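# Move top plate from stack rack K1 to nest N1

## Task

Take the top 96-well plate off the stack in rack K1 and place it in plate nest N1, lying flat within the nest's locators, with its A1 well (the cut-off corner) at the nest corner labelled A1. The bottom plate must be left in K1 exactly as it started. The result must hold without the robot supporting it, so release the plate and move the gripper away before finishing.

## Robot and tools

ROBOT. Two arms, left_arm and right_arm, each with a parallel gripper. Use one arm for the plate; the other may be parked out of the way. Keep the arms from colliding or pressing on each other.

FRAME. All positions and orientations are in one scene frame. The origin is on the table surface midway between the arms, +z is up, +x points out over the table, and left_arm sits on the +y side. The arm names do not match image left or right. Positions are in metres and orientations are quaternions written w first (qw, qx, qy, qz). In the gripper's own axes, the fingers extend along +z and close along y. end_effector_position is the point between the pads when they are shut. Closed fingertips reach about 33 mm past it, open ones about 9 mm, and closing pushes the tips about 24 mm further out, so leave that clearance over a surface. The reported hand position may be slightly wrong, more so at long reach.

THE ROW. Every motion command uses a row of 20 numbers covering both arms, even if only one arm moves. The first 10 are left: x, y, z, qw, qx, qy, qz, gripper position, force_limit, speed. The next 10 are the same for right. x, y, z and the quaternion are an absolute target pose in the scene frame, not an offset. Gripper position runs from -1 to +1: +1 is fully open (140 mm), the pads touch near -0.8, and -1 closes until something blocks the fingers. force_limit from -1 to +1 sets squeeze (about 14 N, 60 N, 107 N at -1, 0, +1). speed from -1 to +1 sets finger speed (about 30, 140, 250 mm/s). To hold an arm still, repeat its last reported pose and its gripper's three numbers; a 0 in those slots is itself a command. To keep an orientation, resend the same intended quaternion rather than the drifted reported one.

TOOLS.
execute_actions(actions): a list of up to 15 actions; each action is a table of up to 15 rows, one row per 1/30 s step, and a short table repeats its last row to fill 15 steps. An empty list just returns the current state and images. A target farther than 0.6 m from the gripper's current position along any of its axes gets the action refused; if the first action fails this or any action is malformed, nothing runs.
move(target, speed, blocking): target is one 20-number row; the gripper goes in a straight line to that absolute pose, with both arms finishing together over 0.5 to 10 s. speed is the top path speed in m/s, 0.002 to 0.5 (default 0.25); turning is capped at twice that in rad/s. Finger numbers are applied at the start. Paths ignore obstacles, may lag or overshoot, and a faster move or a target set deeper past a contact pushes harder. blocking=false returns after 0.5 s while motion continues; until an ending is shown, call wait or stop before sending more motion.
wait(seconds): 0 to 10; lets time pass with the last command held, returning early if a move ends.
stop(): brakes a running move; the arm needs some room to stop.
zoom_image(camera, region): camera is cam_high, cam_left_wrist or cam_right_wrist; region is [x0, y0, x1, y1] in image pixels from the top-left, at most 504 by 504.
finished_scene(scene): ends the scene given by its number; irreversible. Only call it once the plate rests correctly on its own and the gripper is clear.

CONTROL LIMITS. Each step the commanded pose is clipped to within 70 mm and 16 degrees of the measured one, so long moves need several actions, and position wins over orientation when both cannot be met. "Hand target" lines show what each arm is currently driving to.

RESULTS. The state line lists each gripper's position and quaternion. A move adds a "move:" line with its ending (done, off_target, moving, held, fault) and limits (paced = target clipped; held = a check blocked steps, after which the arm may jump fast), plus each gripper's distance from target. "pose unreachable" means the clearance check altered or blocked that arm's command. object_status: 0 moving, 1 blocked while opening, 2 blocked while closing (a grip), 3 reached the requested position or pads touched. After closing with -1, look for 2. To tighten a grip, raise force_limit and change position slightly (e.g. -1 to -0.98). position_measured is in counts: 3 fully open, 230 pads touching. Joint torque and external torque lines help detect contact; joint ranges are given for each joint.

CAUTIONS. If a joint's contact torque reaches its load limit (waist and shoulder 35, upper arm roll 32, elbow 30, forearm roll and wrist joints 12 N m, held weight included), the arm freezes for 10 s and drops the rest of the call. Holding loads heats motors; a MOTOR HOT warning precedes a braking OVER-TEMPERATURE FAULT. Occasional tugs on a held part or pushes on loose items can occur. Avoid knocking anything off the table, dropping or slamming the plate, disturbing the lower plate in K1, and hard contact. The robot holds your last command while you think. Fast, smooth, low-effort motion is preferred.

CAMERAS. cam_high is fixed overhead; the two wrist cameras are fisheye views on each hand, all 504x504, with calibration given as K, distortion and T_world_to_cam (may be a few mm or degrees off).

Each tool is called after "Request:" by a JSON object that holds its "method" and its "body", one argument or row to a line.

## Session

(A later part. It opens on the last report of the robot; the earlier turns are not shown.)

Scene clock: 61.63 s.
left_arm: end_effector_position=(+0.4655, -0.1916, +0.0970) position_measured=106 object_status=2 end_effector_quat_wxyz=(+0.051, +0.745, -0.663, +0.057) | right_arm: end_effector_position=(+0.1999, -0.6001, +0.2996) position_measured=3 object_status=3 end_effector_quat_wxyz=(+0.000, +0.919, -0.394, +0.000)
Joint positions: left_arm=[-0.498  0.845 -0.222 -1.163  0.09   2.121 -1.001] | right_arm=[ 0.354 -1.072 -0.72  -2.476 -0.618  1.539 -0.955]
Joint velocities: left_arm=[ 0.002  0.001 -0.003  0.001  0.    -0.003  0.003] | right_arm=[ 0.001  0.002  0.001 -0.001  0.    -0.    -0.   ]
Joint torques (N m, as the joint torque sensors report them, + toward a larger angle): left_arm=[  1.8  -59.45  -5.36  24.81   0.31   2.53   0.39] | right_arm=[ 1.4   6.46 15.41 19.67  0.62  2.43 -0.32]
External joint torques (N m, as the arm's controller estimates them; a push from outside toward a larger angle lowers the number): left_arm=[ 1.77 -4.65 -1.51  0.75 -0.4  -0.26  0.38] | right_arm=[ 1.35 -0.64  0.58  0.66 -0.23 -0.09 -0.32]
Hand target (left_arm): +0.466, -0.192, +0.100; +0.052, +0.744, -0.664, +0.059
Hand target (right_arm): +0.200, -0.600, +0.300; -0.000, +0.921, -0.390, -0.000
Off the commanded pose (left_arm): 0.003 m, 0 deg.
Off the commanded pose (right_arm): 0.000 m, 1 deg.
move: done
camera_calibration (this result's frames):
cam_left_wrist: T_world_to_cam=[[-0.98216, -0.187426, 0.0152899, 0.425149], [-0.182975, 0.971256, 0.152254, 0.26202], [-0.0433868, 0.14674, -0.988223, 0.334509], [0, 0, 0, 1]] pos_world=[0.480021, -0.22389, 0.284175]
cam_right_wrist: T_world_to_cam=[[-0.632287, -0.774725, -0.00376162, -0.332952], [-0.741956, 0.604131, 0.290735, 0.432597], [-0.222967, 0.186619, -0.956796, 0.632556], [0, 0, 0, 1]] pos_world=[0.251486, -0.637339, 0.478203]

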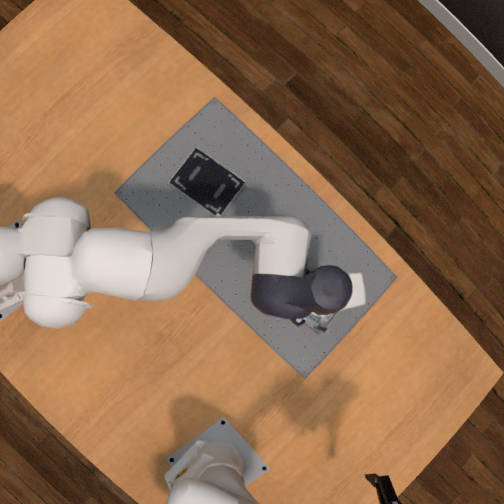

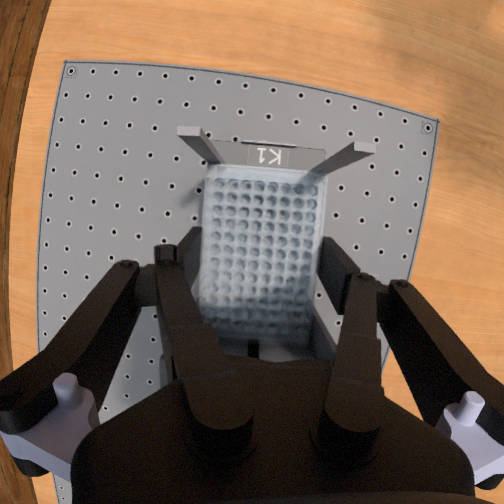

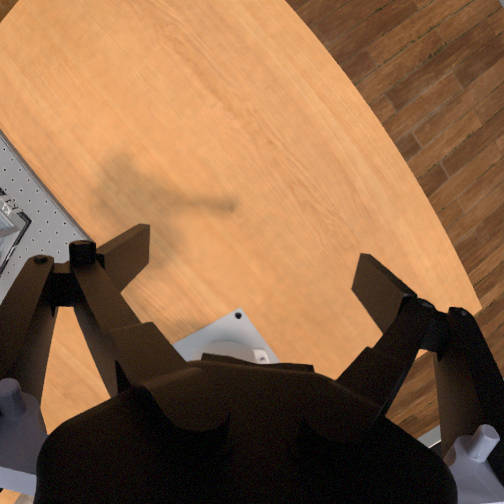

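Request:
{"method": "move", "body": {
  "target": [0.4665,-0.192,0.15,0.0523,0.7437,-0.6639,0.0586,-1,-0.3,-0.8,0.2,-0.6,0.3,0,0.92,-0.39,0,1,0,0],
  "speed": 0.04
}}

Request:
{"method": "zoom_image", "body": {
  "camera": "cam_left_wrist",
  "region": [170,130,370,330]
}}

Scene clock: 67.33 s.
left_arm: end_effector_position=(+0.4652, -0.1917, +0.1467) position_measured=106 object_status=2 end_effector_quat_wxyz=(+0.051, +0.744, -0.664, +0.057) | right_arm: end_effector_position=(+0.1999, -0.6001, +0.2996) position_measured=3 object_status=3 end_effector_quat_wxyz=(+0.000, +0.919, -0.394, +0.000)
Joint positions: left_arm=[-0.497  0.805 -0.231 -1.104  0.087  2.022 -1.001] | right_arm=[ 0.354 -1.072 -0.72  -2.475 -0.618  1.539 -0.955]
Joint velocities: left_arm=[-0.001 -0.002 -0.001  0.004 -0.    -0.005 -0.   ] | right_arm=[-0.    -0.    -0.    -0.     0.001  0.     0.001]
Joint torques (N m, as the joint torque sensors report them, + toward a larger angle): left_arm=[  1.03 -59.12  -5.04  24.47   0.26   2.66   0.28] | right_arm=[ 1.54  6.6  15.57 20.07  0.65  2.37 -0.34]
External joint torques (N m, as the arm's controller estimates them; a push from outside toward a larger angle lowers the number): left_arm=[ 1.22 -4.33 -1.13 -0.01 -0.44 -0.16  0.28] | right_arm=[ 1.56 -0.37  0.74  0.95 -0.19 -0.16 -0.34]
Hand target (left_arm): +0.466, -0.192, +0.150; +0.053, +0.743, -0.664, +0.059
Hand target (right_arm): +0.200, -0.600, +0.300; -0.000, +0.921, -0.390, -0.000
Off the commanded pose (left_arm): 0.004 m, 0 deg.
Off the commanded pose (right_arm): 0.000 m, 1 deg.
move: off_target (left_arm)
camera_calibration (this result's frames):
cam_left_wrist: T_world_to_cam=[[-0.982643, -0.184832, 0.0158091, 0.424677], [-0.180311, 0.971676, 0.152753, 0.253181], [-0.0435948, 0.147251, -0.988138, 0.383767], [0, 0, 0, 1]] pos_world=[0.479688, -0.224026, 0.333827]
cam_right_wrist: T_world_to_cam=[[-0.632262, -0.774746, -0.00378619, -0.332955], [-0.741983, 0.604104, 0.290723, 0.432588], [-0.222949, 0.186622, -0.9568, 0.632572], [0, 0, 0, 1]] pos_world=[0.251489, -0.637335, 0.478221]

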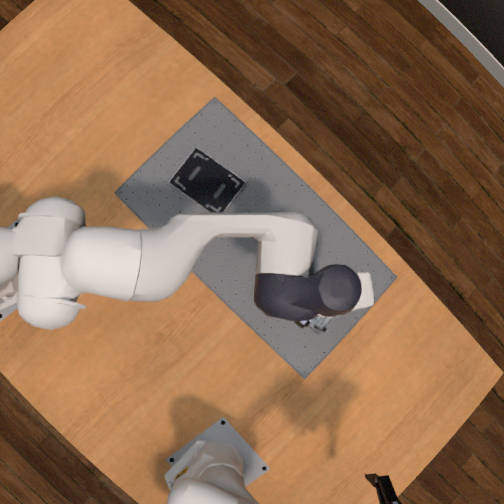

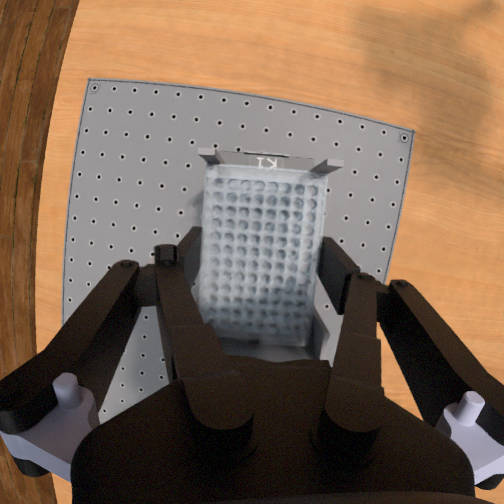

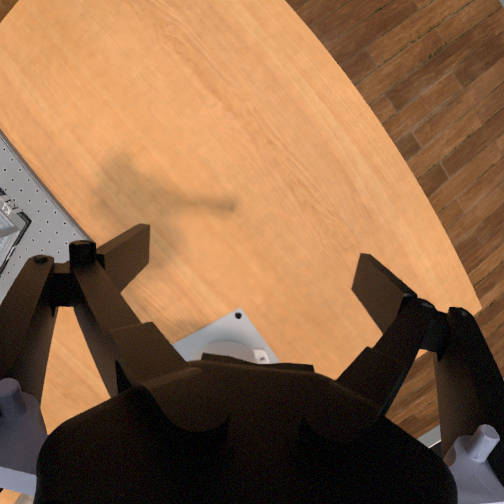

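Region (170, 130, 370, 330) of cam_left_wrist's 504x504 image, scaled by 2.520, with more detail than that image has.

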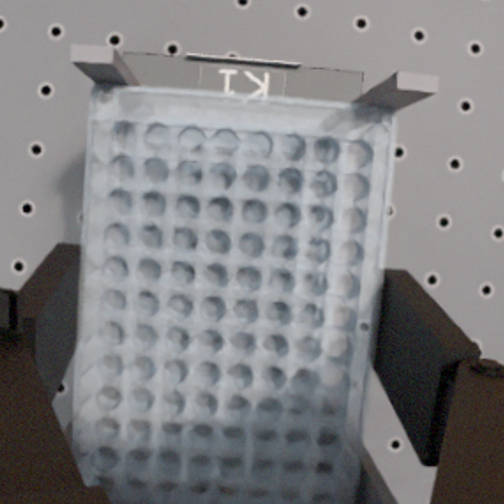

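Request:
{"method": "move", "body": {
  "target": [0.4665,-0.192,0.212,0.0523,0.7437,-0.6639,0.0586,-1,-0.3,-0.8,0.2,-0.6,0.3,0,0.92,-0.39,0,1,0,0],
  "speed": 0.05
}}

Request:
{"method": "move", "body": {
  "target": [0.49,0.05,0.212,0.0523,0.7437,-0.6639,0.0586,-1,-0.3,-0.8,0.2,-0.6,0.3,0,0.92,-0.39,0,1,0,0],
  "speed": 0.2
}}

Request:
{"method": "move", "body": {
  "target": [0.501,0.204,0.09,0.0523,0.7437,-0.6639,0.0586,-1,-0.3,-0.8,0.2,-0.6,0.3,0,0.92,-0.39,0,1,0,0],
  "speed": 0.2
}}

Request:
{"method": "zoom_image", "body": {
  "camera": "cam_left_wrist",
  "region": [150,110,370,330]
}}

Scene clock: 75.00 s.
left_arm: end_effector_position=(+0.4686, -0.1908, +0.2117) position_measured=106 object_status=2 end_effector_quat_wxyz=(+0.052, +0.745, -0.663, +0.060) | right_arm: end_effector_position=(+0.2000, -0.6001, +0.2996) position_measured=3 object_status=3 end_effector_quat_wxyz=(+0.000, +0.919, -0.394, +0.000)
Joint positions: left_arm=[-0.503  0.788 -0.236 -0.968  0.084  1.876 -1.001] | right_arm=[ 0.354 -1.072 -0.72  -2.475 -0.618  1.539 -0.955]
Joint velocities: left_arm=[ 0.     0.001  0.     0.002 -0.    -0.015  0.001] | right_arm=[ 0.     0.001  0.001  0.002 -0.    -0.001  0.   ]
Joint torques (N m, as the joint torque sensors report them, + toward a larger angle): left_arm=[ -1.22 -56.89  -5.06  25.17   0.42   2.32   0.22] | right_arm=[ 1.12  6.62 15.13 20.02  0.66  2.4  -0.34]
External joint torques (N m, as the arm's controller estimates them; a push from outside toward a larger angle lowers the number): left_arm=[-1.47 -2.5  -1.76  0.75 -0.29 -0.51  0.22] | right_arm=[ 1.12 -0.38  0.29  0.92 -0.18 -0.13 -0.34]
Hand target (left_arm): +0.466, -0.192, +0.212; +0.053, +0.743, -0.665, +0.059
Hand target (right_arm): +0.200, -0.600, +0.300; -0.000, +0.921, -0.390, -0.000
Off the commanded pose (left_arm): 0.002 m, 0 deg.
Off the commanded pose (right_arm): 0.000 m, 1 deg.
move: done
camera_calibration (this result's frames):
cam_left_wrist: T_world_to_cam=[[-0.98232, -0.186784, 0.0126101, 0.427368], [-0.182936, 0.972029, 0.147292, 0.245525], [-0.039769, 0.142381, -0.989013, 0.445451], [0, 0, 0, 1]] pos_world=[0.482443, -0.222255, 0.399003]
cam_right_wrist: T_world_to_cam=[[-0.632239, -0.774764, -0.00380998, -0.332957], [-0.742008, 0.60408, 0.290709, 0.432581], [-0.222929, 0.186624, -0.956804, 0.632587], [0, 0, 0, 1]] pos_world=[0.251492, -0.637333, 0.478238]

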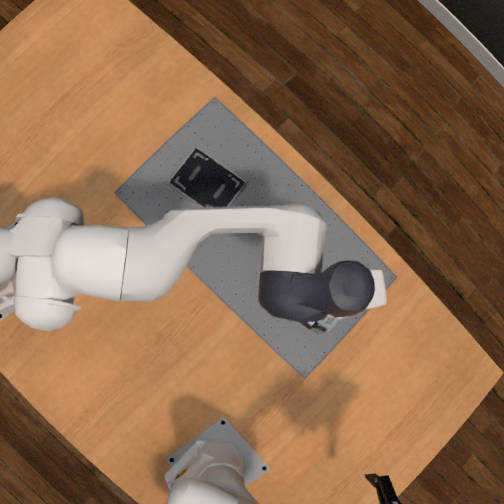

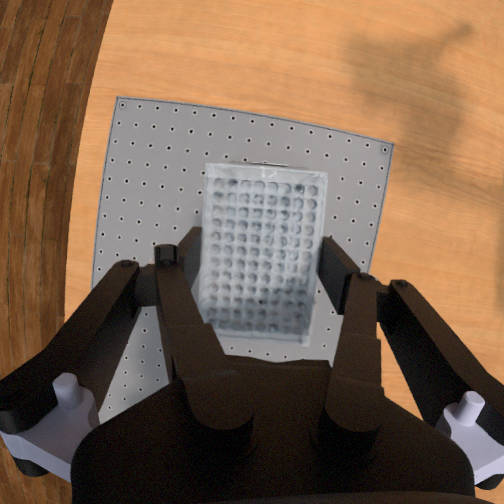

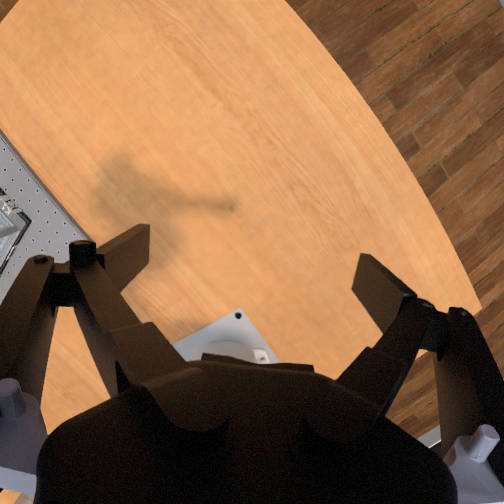

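Scene clock: 77.00 s.
left_arm: end_effector_position=(+0.4870, +0.0493, +0.2105) position_measured=106 object_status=2 end_effector_quat_wxyz=(+0.052, +0.749, -0.658, +0.058) | right_arm: end_effector_position=(+0.2000, -0.6001, +0.2996) position_measured=3 object_status=3 end_effector_quat_wxyz=(+0.000, +0.919, -0.394, +0.000)
Joint positions: left_arm=[-0.093  0.245 -0.287 -1.814 -0.061  2.149 -0.672] | right_arm=[ 0.355 -1.072 -0.72  -2.475 -0.618  1.539 -0.955]
Joint velocities: left_arm=[ 0.005 -0.001 -0.004 -0.001 -0.001  0.003  0.031] | right_arm=[-0.001 -0.001 -0.    -0.001 -0.001 -0.001 -0.001]
Joint torques (N m, as the joint torque sensors report them, + toward a larger angle): left_arm=[  0.35 -42.41  -4.    22.6   -0.08   3.11   0.46] | right_arm=[ 1.51  6.6  15.11 19.92  0.62  2.39 -0.34]
External joint torques (N m, as the arm's controller estimates them; a push from outside toward a larger angle lowers the number): left_arm=[ 0.37 -3.41 -1.95 -1.53 -0.73  0.38  0.46] | right_arm=[ 1.57 -0.37  0.32  0.82 -0.21 -0.13 -0.34]
Hand target (left_arm): +0.487, +0.048, +0.212; +0.052, +0.744, -0.663, +0.061
Hand target (right_arm): +0.200, -0.600, +0.300; -0.000, +0.921, -0.390, -0.000
Off the commanded pose (left_arm): 0.003 m, 1 deg.
Off the commanded pose (right_arm): 0.000 m, 1 deg.
move: done
camera_calibration (this result's frames):
cam_left_wrist: T_world_to_cam=[[-0.979822, -0.199216, 0.0161847, 0.488966], [-0.194572, 0.969231, 0.150777, 0.0207005], [-0.0457239, 0.144585, -0.988435, 0.413476], [0, 0, 0, 1]] pos_world=[0.502033, 0.0175636, 0.397659]
cam_right_wrist: T_world_to_cam=[[-0.632234, -0.774768, -0.00381667, -0.332957], [-0.742015, 0.604074, 0.290704, 0.43258], [-0.222922, 0.186625, -0.956806, 0.632591], [0, 0, 0, 1]] pos_world=[0.251493, -0.637332, 0.478243]

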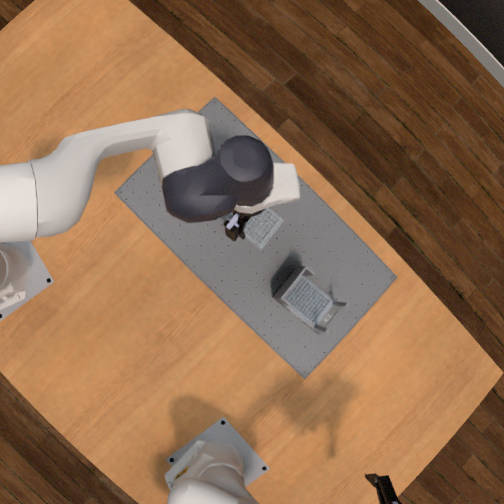

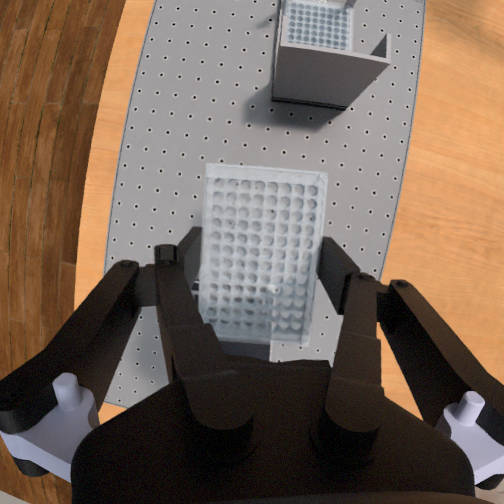

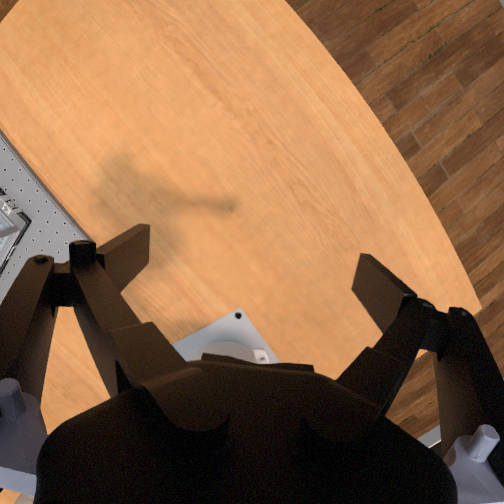

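Scene clock: 78.77 s.
left_arm: end_effector_position=(+0.5001, +0.2041, +0.0898) position_measured=106 object_status=2 end_effector_quat_wxyz=(+0.052, +0.749, -0.658, +0.058) | right_arm: end_effector_position=(+0.2000, -0.6001, +0.2996) position_measured=3 object_status=3 end_effector_quat_wxyz=(+0.000, +0.919, -0.394, +0.000)
Joint positions: left_arm=[ 0.147  0.249 -0.276 -2.139 -0.116  2.442 -0.368] | right_arm=[ 0.355 -1.072 -0.72  -2.475 -0.618  1.539 -0.955]
Joint velocities: left_arm=[ 0.007 -0.001 -0.007 -0.001 -0.     0.006  0.032] | right_arm=[-0.     0.     0.001  0.001  0.001  0.    -0.001]
Joint torques (N m, as the joint torque sensors report them, + toward a larger angle): left_arm=[  0.82 -38.71  -3.75  20.11  -0.16   3.1    0.49] | right_arm=[ 1.57  6.68 15.58 20.11  0.67  2.39 -0.32]
External joint torques (N m, as the arm's controller estimates them; a push from outside toward a larger angle lowers the number): left_arm=[ 0.92 -2.16 -1.76 -1.38 -0.77  0.47  0.48] | right_arm=[ 1.59 -0.33  0.76  1.   -0.17 -0.14 -0.32]
Hand target (left_arm): +0.500, +0.203, +0.090; +0.052, +0.745, -0.663, +0.060
Hand target (right_arm): +0.200, -0.600, +0.300; -0.000, +0.921, -0.390, -0.000
Off the commanded pose (left_arm): 0.001 m, 1 deg.
Off the commanded pose (right_arm): 0.000 m, 1 deg.
move: done
camera_calibration (this result's frames):
cam_left_wrist: T_world_to_cam=[[-0.97965, -0.200004, 0.0168546, 0.534609], [-0.195293, 0.969214, 0.14995, -0.108176], [-0.0463263, 0.143607, -0.98855, 0.272963], [0, 0, 0, 1]] pos_world=[0.515249, 0.172571, 0.277048]
cam_right_wrist: T_world_to_cam=[[-0.632228, -0.774773, -0.00382407, -0.332957], [-0.742022, 0.604068, 0.290698, 0.432579], [-0.222915, 0.186625, -0.956807, 0.632595], [0, 0, 0, 1]] pos_world=[0.251493, -0.637332, 0.478248]

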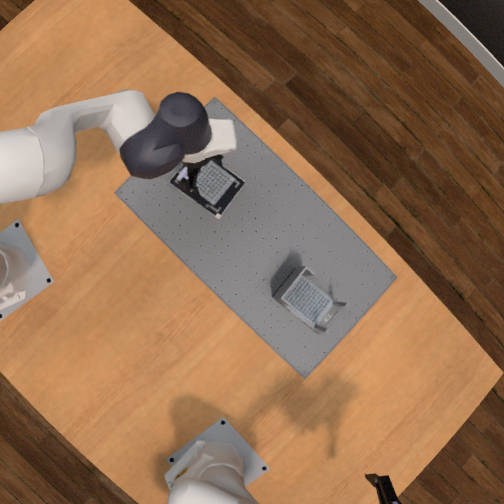

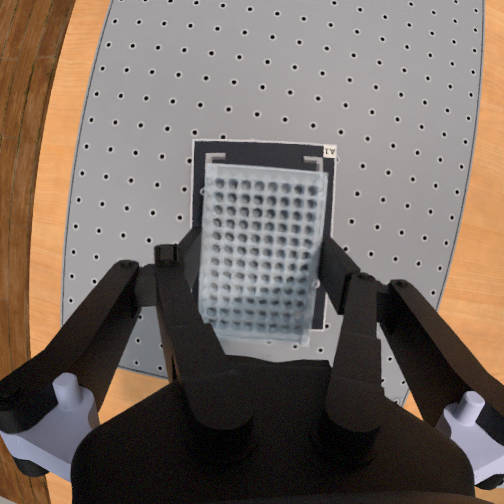

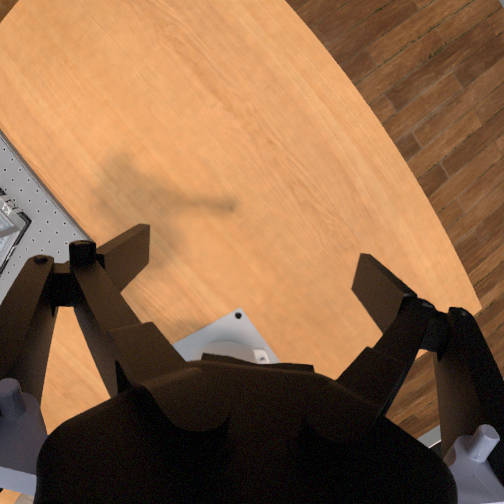

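Region (150, 110, 370, 330) of cam_left_wrist's 504x504 image, scaled by 2.291, with more detail than that image has.

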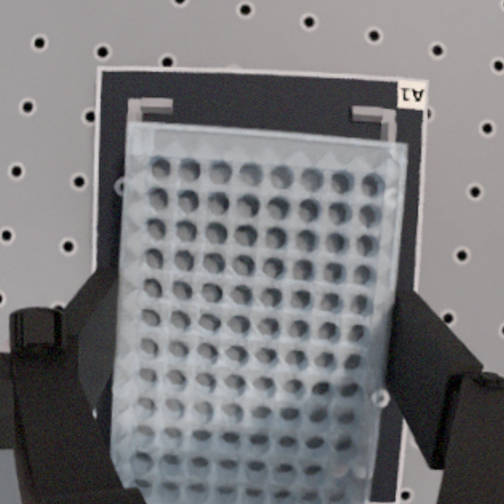

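Request:
{"method": "move", "body": {
  "target": [0.501,0.192,0.076,0.0509,0.7591,-0.646,0.0598,-1,-0.3,-0.8,0.2,-0.6,0.3,0,0.92,-0.39,0,1,0,0],
  "speed": 0.04
}}

Request:
{"method": "zoom_image", "body": {
  "camera": "cam_left_wrist",
  "region": [150,130,370,350]
}}

Request:
{"method": "zoom_image", "body": {
  "camera": "cam_high",
  "region": [160,135,260,235]
}}

Scene clock: 84.50 s.
left_arm: end_effector_position=(+0.4990, +0.1922, +0.0753) position_measured=106 object_status=2 end_effector_quat_wxyz=(+0.052, +0.755, -0.651, +0.058) | right_arm: end_effector_position=(+0.2000, -0.6001, +0.2996) position_measured=3 object_status=3 end_effector_quat_wxyz=(+0.000, +0.919, -0.394, +0.000)
Joint positions: left_arm=[ 0.114  0.281 -0.264 -2.137 -0.109  2.477 -0.407] | right_arm=[ 0.355 -1.072 -0.72  -2.475 -0.618  1.539 -0.955]
Joint velocities: left_arm=[-0.007 -0.001  0.009  0.001  0.001  0.007 -0.025] | right_arm=[-0.001 -0.    -0.002 -0.002 -0.001 -0.     0.001]
Joint torques (N m, as the joint torque sensors report them, + toward a larger angle): left_arm=[ -1.47 -38.66  -0.92  21.59   1.08   2.91  -0.37] | right_arm=[ 1.36  6.83 15.33 20.04  0.61  2.35 -0.29]
External joint torques (N m, as the arm's controller estimates them; a push from outside toward a larger angle lowers the number): left_arm=[-1.52 -1.44  1.08  0.53  0.48  0.29 -0.37] | right_arm=[ 1.44 -0.13  0.63  0.99 -0.22 -0.16 -0.29]
Hand target (left_arm): +0.501, +0.192, +0.076; +0.051, +0.759, -0.646, +0.060
Hand target (right_arm): +0.200, -0.600, +0.300; -0.000, +0.921, -0.390, -0.000
Off the commanded pose (left_arm): 0.002 m, 1 deg.
Off the commanded pose (right_arm): 0.000 m, 1 deg.
move: done
camera_calibration (this result's frames):
cam_left_wrist: T_world_to_cam=[[-0.975922, -0.217334, 0.0184988, 0.532673], [-0.2122, 0.965638, 0.150049, -0.0855511], [-0.0504739, 0.14251, -0.988506, 0.262521], [0, 0, 0, 1]] pos_world=[0.514944, 0.160968, 0.262487]
cam_right_wrist: T_world_to_cam=[[-0.632209, -0.774788, -0.00384222, -0.332959], [-0.742042, 0.604048, 0.290689, 0.432572], [-0.222901, 0.186627, -0.95681, 0.632606], [0, 0, 0, 1]] pos_world=[0.251496, -0.637329, 0.47826]

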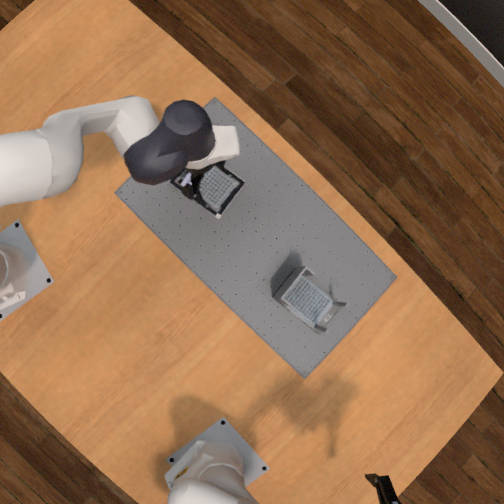

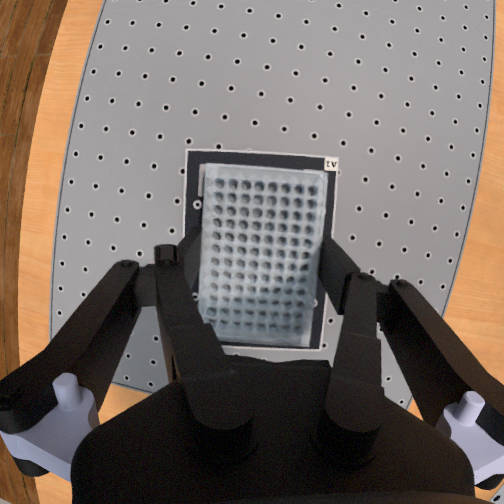

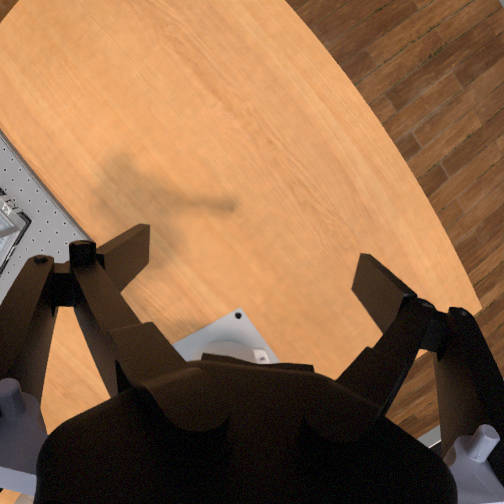

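Region (150, 130, 370, 350) of cam_left_wrist's 504x504 image, scaled by 2.291, with more detail than that image has.

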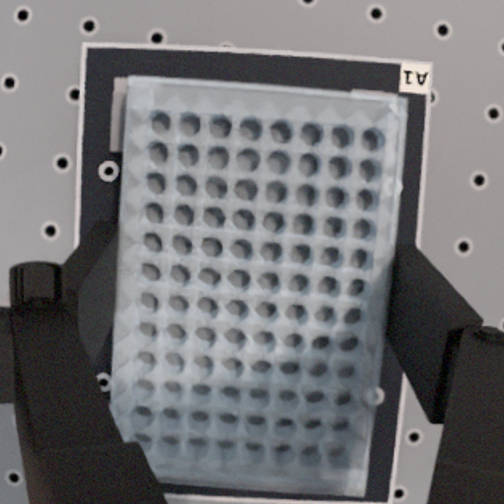

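Region (160, 135, 260, 235) of cam_high's 504x504 image, scaled by 5.040, with more detail than that image has.

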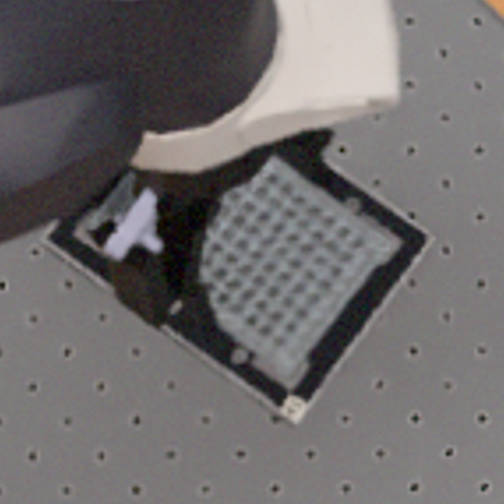

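Request:
{"method": "move", "body": {
  "target": [0.502,0.194,0.068,0.0509,0.766,-0.638,0.0598,-1,-0.3,-0.8,0.2,-0.6,0.3,0,0.92,-0.39,0,1,0,0],
  "speed": 0.015
}}

Request:
{"method": "zoom_image", "body": {
  "camera": "cam_left_wrist",
  "region": [170,130,350,230]
}}

Request:
{"method": "zoom_image", "body": {
  "camera": "cam_left_wrist",
  "region": [170,270,350,370]
}}

Scene clock: 91.20 s.
left_arm: end_effector_position=(+0.5016, +0.1936, +0.0689) position_measured=106 object_status=2 end_effector_quat_wxyz=(+0.052, +0.764, -0.641, +0.060) | right_arm: end_effector_position=(+0.2000, -0.6001, +0.2996) position_measured=3 object_status=3 end_effector_quat_wxyz=(+0.000, +0.919, -0.394, +0.000)
Joint positions: left_arm=[ 0.11   0.295 -0.256 -2.138 -0.109  2.496 -0.428] | right_arm=[ 0.355 -1.072 -0.72  -2.475 -0.618  1.539 -0.955]
Joint velocities: left_arm=[-0.005 -0.001  0.003  0.     0.     0.006 -0.009] | right_arm=[-0.001  0.001  0.002 -0.    -0.    -0.    -0.   ]
Joint torques (N m, as the joint torque sensors report them, + toward a larger angle): left_arm=[ -1.03 -38.96  -1.33  19.81   1.07   3.02  -0.26] | right_arm=[ 1.37  6.52 15.44 20.    0.6   2.37 -0.27]
External joint torques (N m, as the arm's controller estimates them; a push from outside toward a larger angle lowers the number): left_arm=[-0.88 -1.28  0.88 -1.17  0.46  0.38 -0.27] | right_arm=[ 1.34 -0.55  0.54  0.92 -0.24 -0.16 -0.27]
Hand target (left_arm): +0.502, +0.194, +0.068; +0.051, +0.766, -0.638, +0.060
Hand target (right_arm): +0.200, -0.600, +0.300; -0.000, +0.921, -0.390, -0.000
Off the commanded pose (left_arm): 0.001 m, 0 deg.
Off the commanded pose (right_arm): 0.000 m, 1 deg.
move: done
camera_calibration (this result's frames):
cam_left_wrist: T_world_to_cam=[[-0.969907, -0.242825, 0.0177814, 0.537676], [-0.237622, 0.959981, 0.148231, -0.0714319], [-0.0530639, 0.139545, -0.988793, 0.257993], [0, 0, 0, 1]] pos_world=[0.518212, 0.163133, 0.25613]
cam_right_wrist: T_world_to_cam=[[-0.632194, -0.774801, -0.00386069, -0.33296], [-0.74206, 0.604031, 0.290676, 0.43257], [-0.222884, 0.186628, -0.956814, 0.632616], [0, 0, 0, 1]] pos_world=[0.251498, -0.637327, 0.478273]

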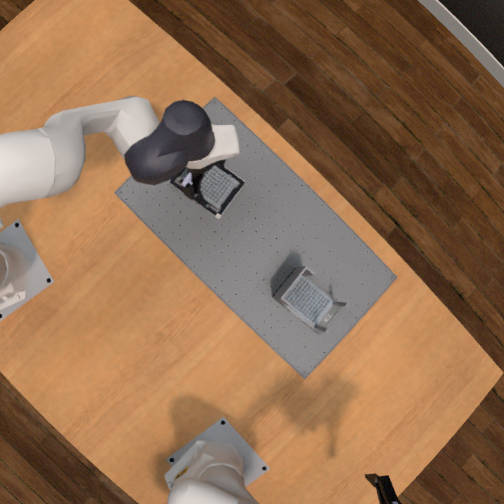

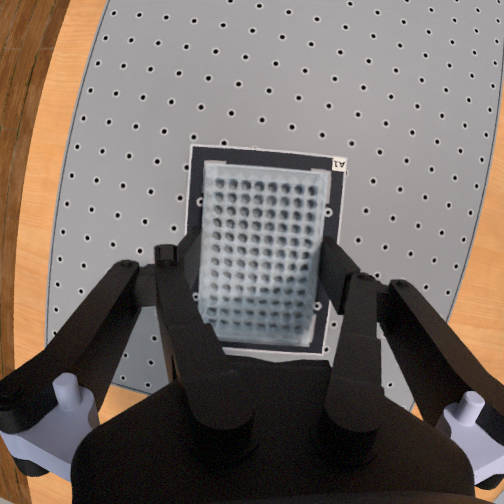

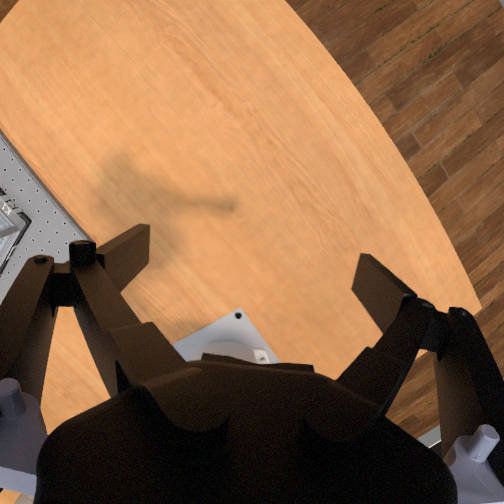

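Region (170, 130, 350, 230) of cam_left_wrist's 504x504 image, scaled by 2.800, with more detail than that image has.

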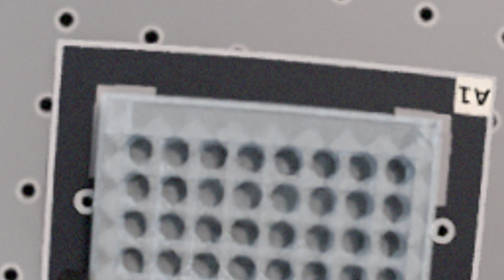

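Region (170, 270, 350, 370) of cam_left_wrist's 504x504 image, scaled by 2.800, with more detail than that image has.

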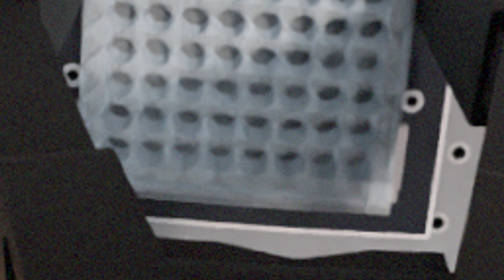

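Request:
{"method": "move", "body": {
  "target": [0.4995,0.1938,0.0635,0.0509,0.764,-0.6405,0.0598,-1,-0.3,-0.8,0.2,-0.6,0.3,0,0.92,-0.39,0,1,0,0],
  "speed": 0.01
}}

Request:
{"method": "zoom_image", "body": {
  "camera": "cam_left_wrist",
  "region": [170,130,350,230]
}}

Request:
{"method": "zoom_image", "body": {
  "camera": "cam_left_wrist",
  "region": [170,270,350,370]
}}

Scene clock: 97.30 s.
left_arm: end_effector_position=(+0.4996, +0.1944, +0.0643) position_measured=106 object_status=2 end_effector_quat_wxyz=(+0.052, +0.765, -0.639, +0.059) | right_arm: end_effector_position=(+0.2000, -0.6001, +0.2997) position_measured=3 object_status=3 end_effector_quat_wxyz=(+0.000, +0.919, -0.394, +0.000)
Joint positions: left_arm=[ 0.109  0.298 -0.256 -2.148 -0.109  2.509 -0.431] | right_arm=[ 0.355 -1.072 -0.72  -2.475 -0.618  1.539 -0.955]
Joint velocities: left_arm=[ 0.     0.001 -0.001  0.001  0.     0.007  0.001] | right_arm=[ 0.     0.     0.001  0.     0.001 -0.001 -0.   ]
Joint torques (N m, as the joint torque sensors report them, + toward a larger angle): left_arm=[ -1.23 -38.98  -2.26  19.55   1.14   2.99   0.02] | right_arm=[ 1.47  6.75 15.39 20.29  0.67  2.4  -0.31]
External joint torques (N m, as the arm's controller estimates them; a push from outside toward a larger angle lowers the number): left_arm=[-1.31 -1.58 -0.25 -1.19  0.54  0.36  0.01] | right_arm=[ 1.48 -0.27  0.56  1.16 -0.17 -0.13 -0.31]
Hand target (left_arm): +0.500, +0.194, +0.063; +0.051, +0.764, -0.640, +0.060
Hand target (right_arm): +0.200, -0.600, +0.300; -0.000, +0.921, -0.390, -0.000
Off the commanded pose (left_arm): 0.001 m, 0 deg.
Off the commanded pose (right_arm): 0.000 m, 1 deg.
move: done
camera_calibration (this result's frames):
cam_left_wrist: T_world_to_cam=[[-0.968932, -0.246641, 0.0184191, 0.536137], [-0.241276, 0.958971, 0.148864, -0.069955], [-0.0543794, 0.139795, -0.988686, 0.253871], [0, 0, 0, 1]] pos_world=[0.516407, 0.163829, 0.251537]
cam_right_wrist: T_world_to_cam=[[-0.632179, -0.774813, -0.00387634, -0.33296], [-0.742077, 0.604016, 0.290665, 0.432567], [-0.222869, 0.186629, -0.956817, 0.632625], [0, 0, 0, 1]] pos_world=[0.2515, -0.637325, 0.478284]

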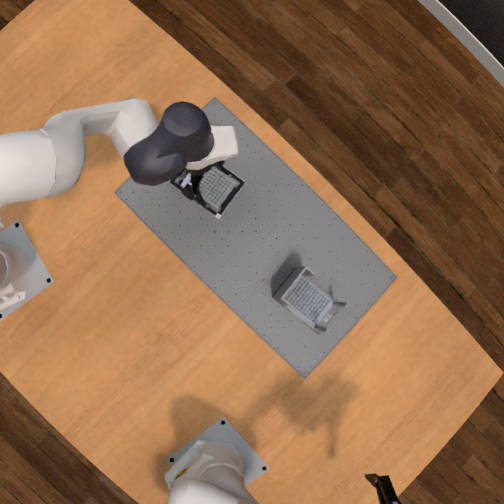

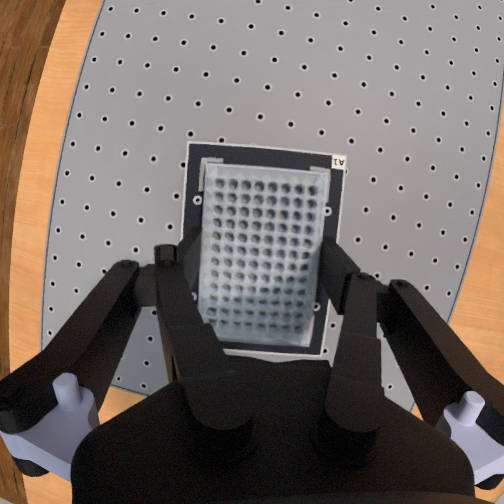

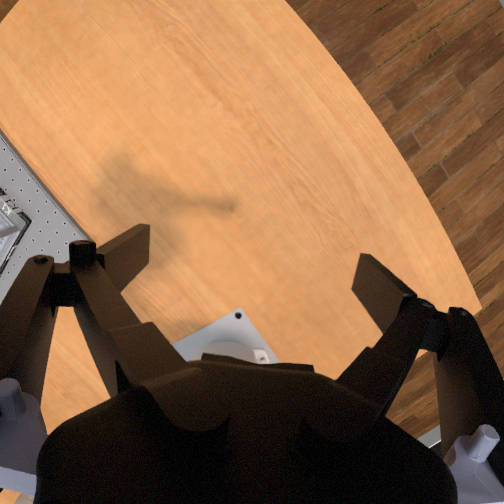

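Region (170, 130, 350, 230) of cam_left_wrist's 504x504 image, scaled by 2.800, with more detail than that image has.

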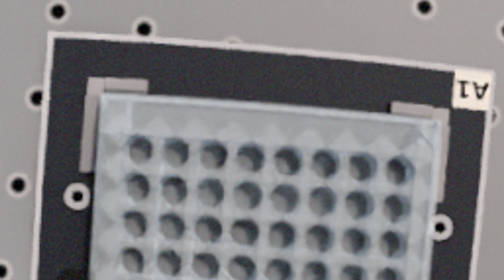

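Region (170, 270, 350, 370) of cam_left_wrist's 504x504 image, scaled by 2.800, with more detail than that image has.

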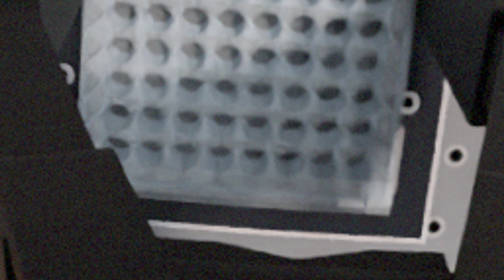

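Request:
{"method": "move", "body": {
  "target": [0.5003,0.1925,0.0575,0.0509,0.76,-0.645,0.0598,-1,-0.3,-0.8,0.2,-0.6,0.3,0,0.92,-0.39,0,1,0,0],
  "speed": 0.008
}}

Request:
{"method": "zoom_image", "body": {
  "camera": "cam_left_wrist",
  "region": [170,130,350,230]
}}

Request:
{"method": "zoom_image", "body": {
  "camera": "cam_left_wrist",
  "region": [170,270,350,370]
}}

Scene clock: 103.60 s.
left_arm: end_effector_position=(+0.4998, +0.1944, +0.0575) position_measured=106 object_status=2 end_effector_quat_wxyz=(+0.052, +0.764, -0.641, +0.059) | right_arm: end_effector_position=(+0.2000, -0.6001, +0.2997) position_measured=3 object_status=3 end_effector_quat_wxyz=(+0.000, +0.919, -0.394, +0.000)
Joint positions: left_arm=[ 0.109  0.313 -0.256 -2.147 -0.104  2.52  -0.429] | right_arm=[ 0.355 -1.072 -0.72  -2.475 -0.618  1.539 -0.955]
Joint velocities: left_arm=[-0.001  0.002  0.     0.001  0.001  0.003  0.001] | right_arm=[-0.001  0.    -0.001 -0.     0.     0.    -0.001]
Joint torques (N m, as the joint torque sensors report them, + toward a larger angle): left_arm=[ -1.02 -39.24  -3.75  21.04   1.18   2.97   0.36] | right_arm=[ 1.42  6.69 15.17 19.78  0.66  2.39 -0.32]
External joint torques (N m, as the arm's controller estimates them; a push from outside toward a larger angle lowers the number): left_arm=[-0.82 -1.61 -1.39  0.58  0.57  0.36  0.36] | right_arm=[ 1.44 -0.32  0.36  0.71 -0.18 -0.14 -0.32]
Hand target (left_arm): +0.500, +0.193, +0.057; +0.051, +0.760, -0.645, +0.060
Hand target (right_arm): +0.200, -0.600, +0.300; -0.000, +0.921, -0.390, -0.000
Off the commanded pose (left_arm): 0.002 m, 1 deg.
Off the commanded pose (right_arm): 0.000 m, 1 deg.
move: done
camera_calibration (this result's frames):
cam_left_wrist: T_world_to_cam=[[-0.969823, -0.243064, 0.0190834, 0.536146], [-0.237566, 0.959681, 0.150249, -0.0709667], [-0.0548341, 0.141182, -0.988464, 0.247117], [0, 0, 0, 1]] pos_world=[0.516658, 0.163535, 0.244698]
cam_right_wrist: T_world_to_cam=[[-0.632165, -0.774824, -0.00389312, -0.33296], [-0.742094, 0.604001, 0.290652, 0.432565], [-0.222853, 0.186629, -0.956821, 0.632634], [0, 0, 0, 1]] pos_world=[0.251502, -0.637324, 0.478295]

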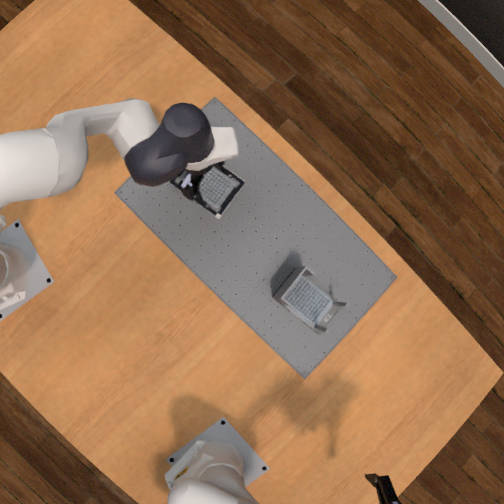

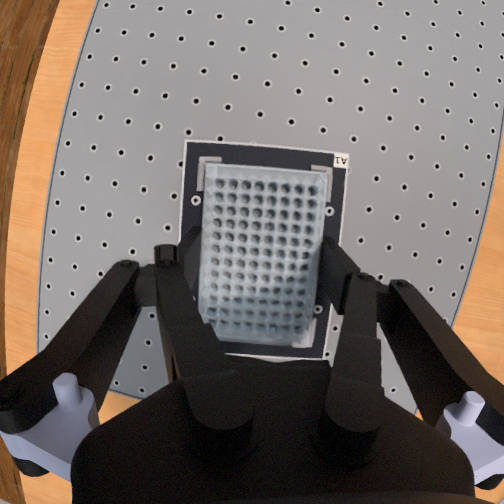

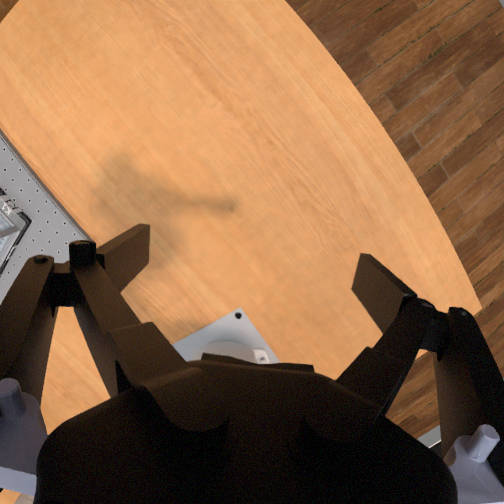

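Region (170, 130, 350, 230) of cam_left_wrist's 504x504 image, scaled by 2.800, with more detail than that image has.

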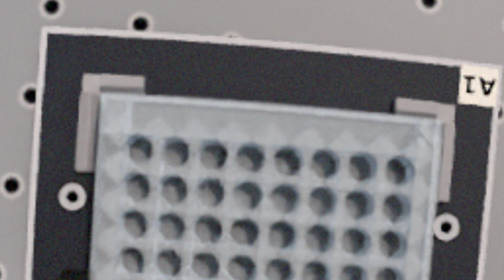

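Region (170, 270, 350, 370) of cam_left_wrist's 504x504 image, scaled by 2.800, with more detail than that image has.

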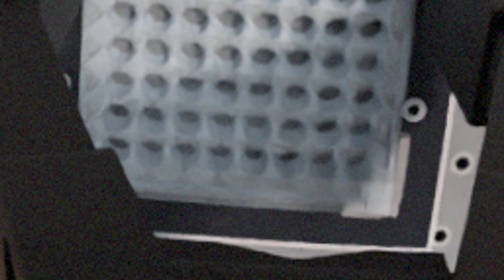

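Nearly aligned; lower a bit with a slight −y bias.

Request:
{"method": "move", "body": {
  "target": [0.5003,0.1915,0.051,0.0509,0.76,-0.645,0.0598,-1,-0.3,-0.8,0.2,-0.6,0.3,0,0.92,-0.39,0,1,0,0],
  "speed": 0.008
}}

Request:
{"method": "zoom_image", "body": {
  "camera": "cam_left_wrist",
  "region": [150,140,370,360]
}}

Scene clock: 110.00 s.
left_arm: end_effector_position=(+0.5010, +0.1944, +0.0555) position_measured=106 object_status=2 end_effector_quat_wxyz=(+0.050, +0.763, -0.642, +0.059) | right_arm: end_effector_position=(+0.2000, -0.6001, +0.2997) position_measured=3 object_status=3 end_effector_quat_wxyz=(+0.000, +0.919, -0.394, +0.000)
Joint positions: left_arm=[ 0.109  0.318 -0.256 -2.146 -0.1    2.528 -0.429] | right_arm=[ 0.355 -1.072 -0.72  -2.475 -0.618  1.539 -0.955]
Joint velocities: left_arm=[ 0.    -0.001  0.001  0.     0.001 -0.    -0.001] | right_arm=[-0.     0.001  0.001  0.    -0.001 -0.    -0.   ]
Joint torques (N m, as the joint torque sensors report them, + toward a larger angle): left_arm=[ -1.61 -33.79  -3.76  20.37   0.97   4.     0.28] | right_arm=[ 1.61  6.47 15.41 19.68  0.59  2.37 -0.27]
External joint torques (N m, as the arm's controller estimates them; a push from outside toward a larger angle lowers the number): left_arm=[-1.64  4.04 -1.57 -0.13  0.36  1.36  0.27] | right_arm=[ 1.62 -0.54  0.52  0.57 -0.25 -0.17 -0.27]
Hand target (left_arm): +0.500, +0.192, +0.051; +0.051, +0.760, -0.645, +0.060
Hand target (right_arm): +0.200, -0.600, +0.300; -0.000, +0.921, -0.390, -0.000
Off the commanded pose (left_arm): 0.005 m, 0 deg.
Off the commanded pose (right_arm): 0.000 m, 1 deg.
move: off_target (left_arm)
camera_calibration (this result's frames):
cam_left_wrist: T_world_to_cam=[[-0.970545, -0.240421, 0.0155051, 0.537394], [-0.235454, 0.960189, 0.150326, -0.0715383], [-0.0510295, 0.142248, -0.988515, 0.243098], [0, 0, 0, 1]] pos_world=[0.517126, 0.163311, 0.242728]
cam_right_wrist: T_world_to_cam=[[-0.63215, -0.774836, -0.00390832, -0.332961], [-0.742111, 0.603985, 0.290642, 0.432561], [-0.22284, 0.18663, -0.956824, 0.632642], [0, 0, 0, 1]] pos_world=[0.251505, -0.637321, 0.478305]

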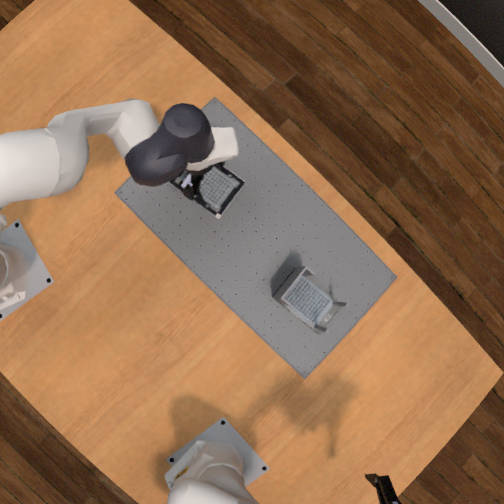

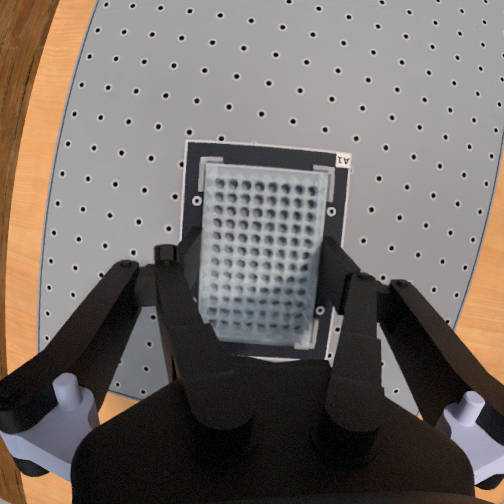

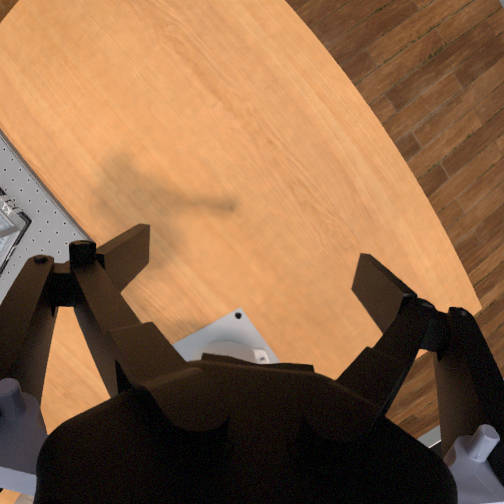

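Region (150, 140, 370, 360) of cam_left_wrist's 504x504 image, scaled by 2.291, with more detail than that image has.

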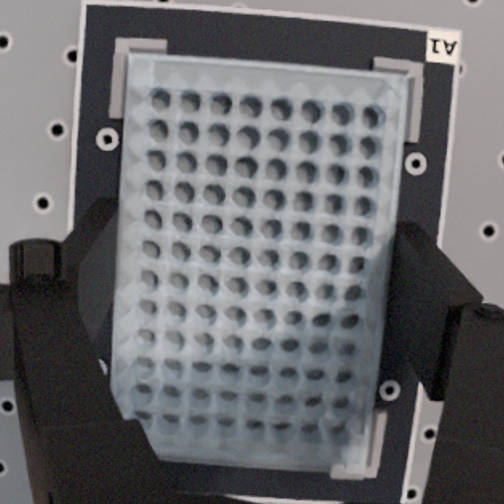

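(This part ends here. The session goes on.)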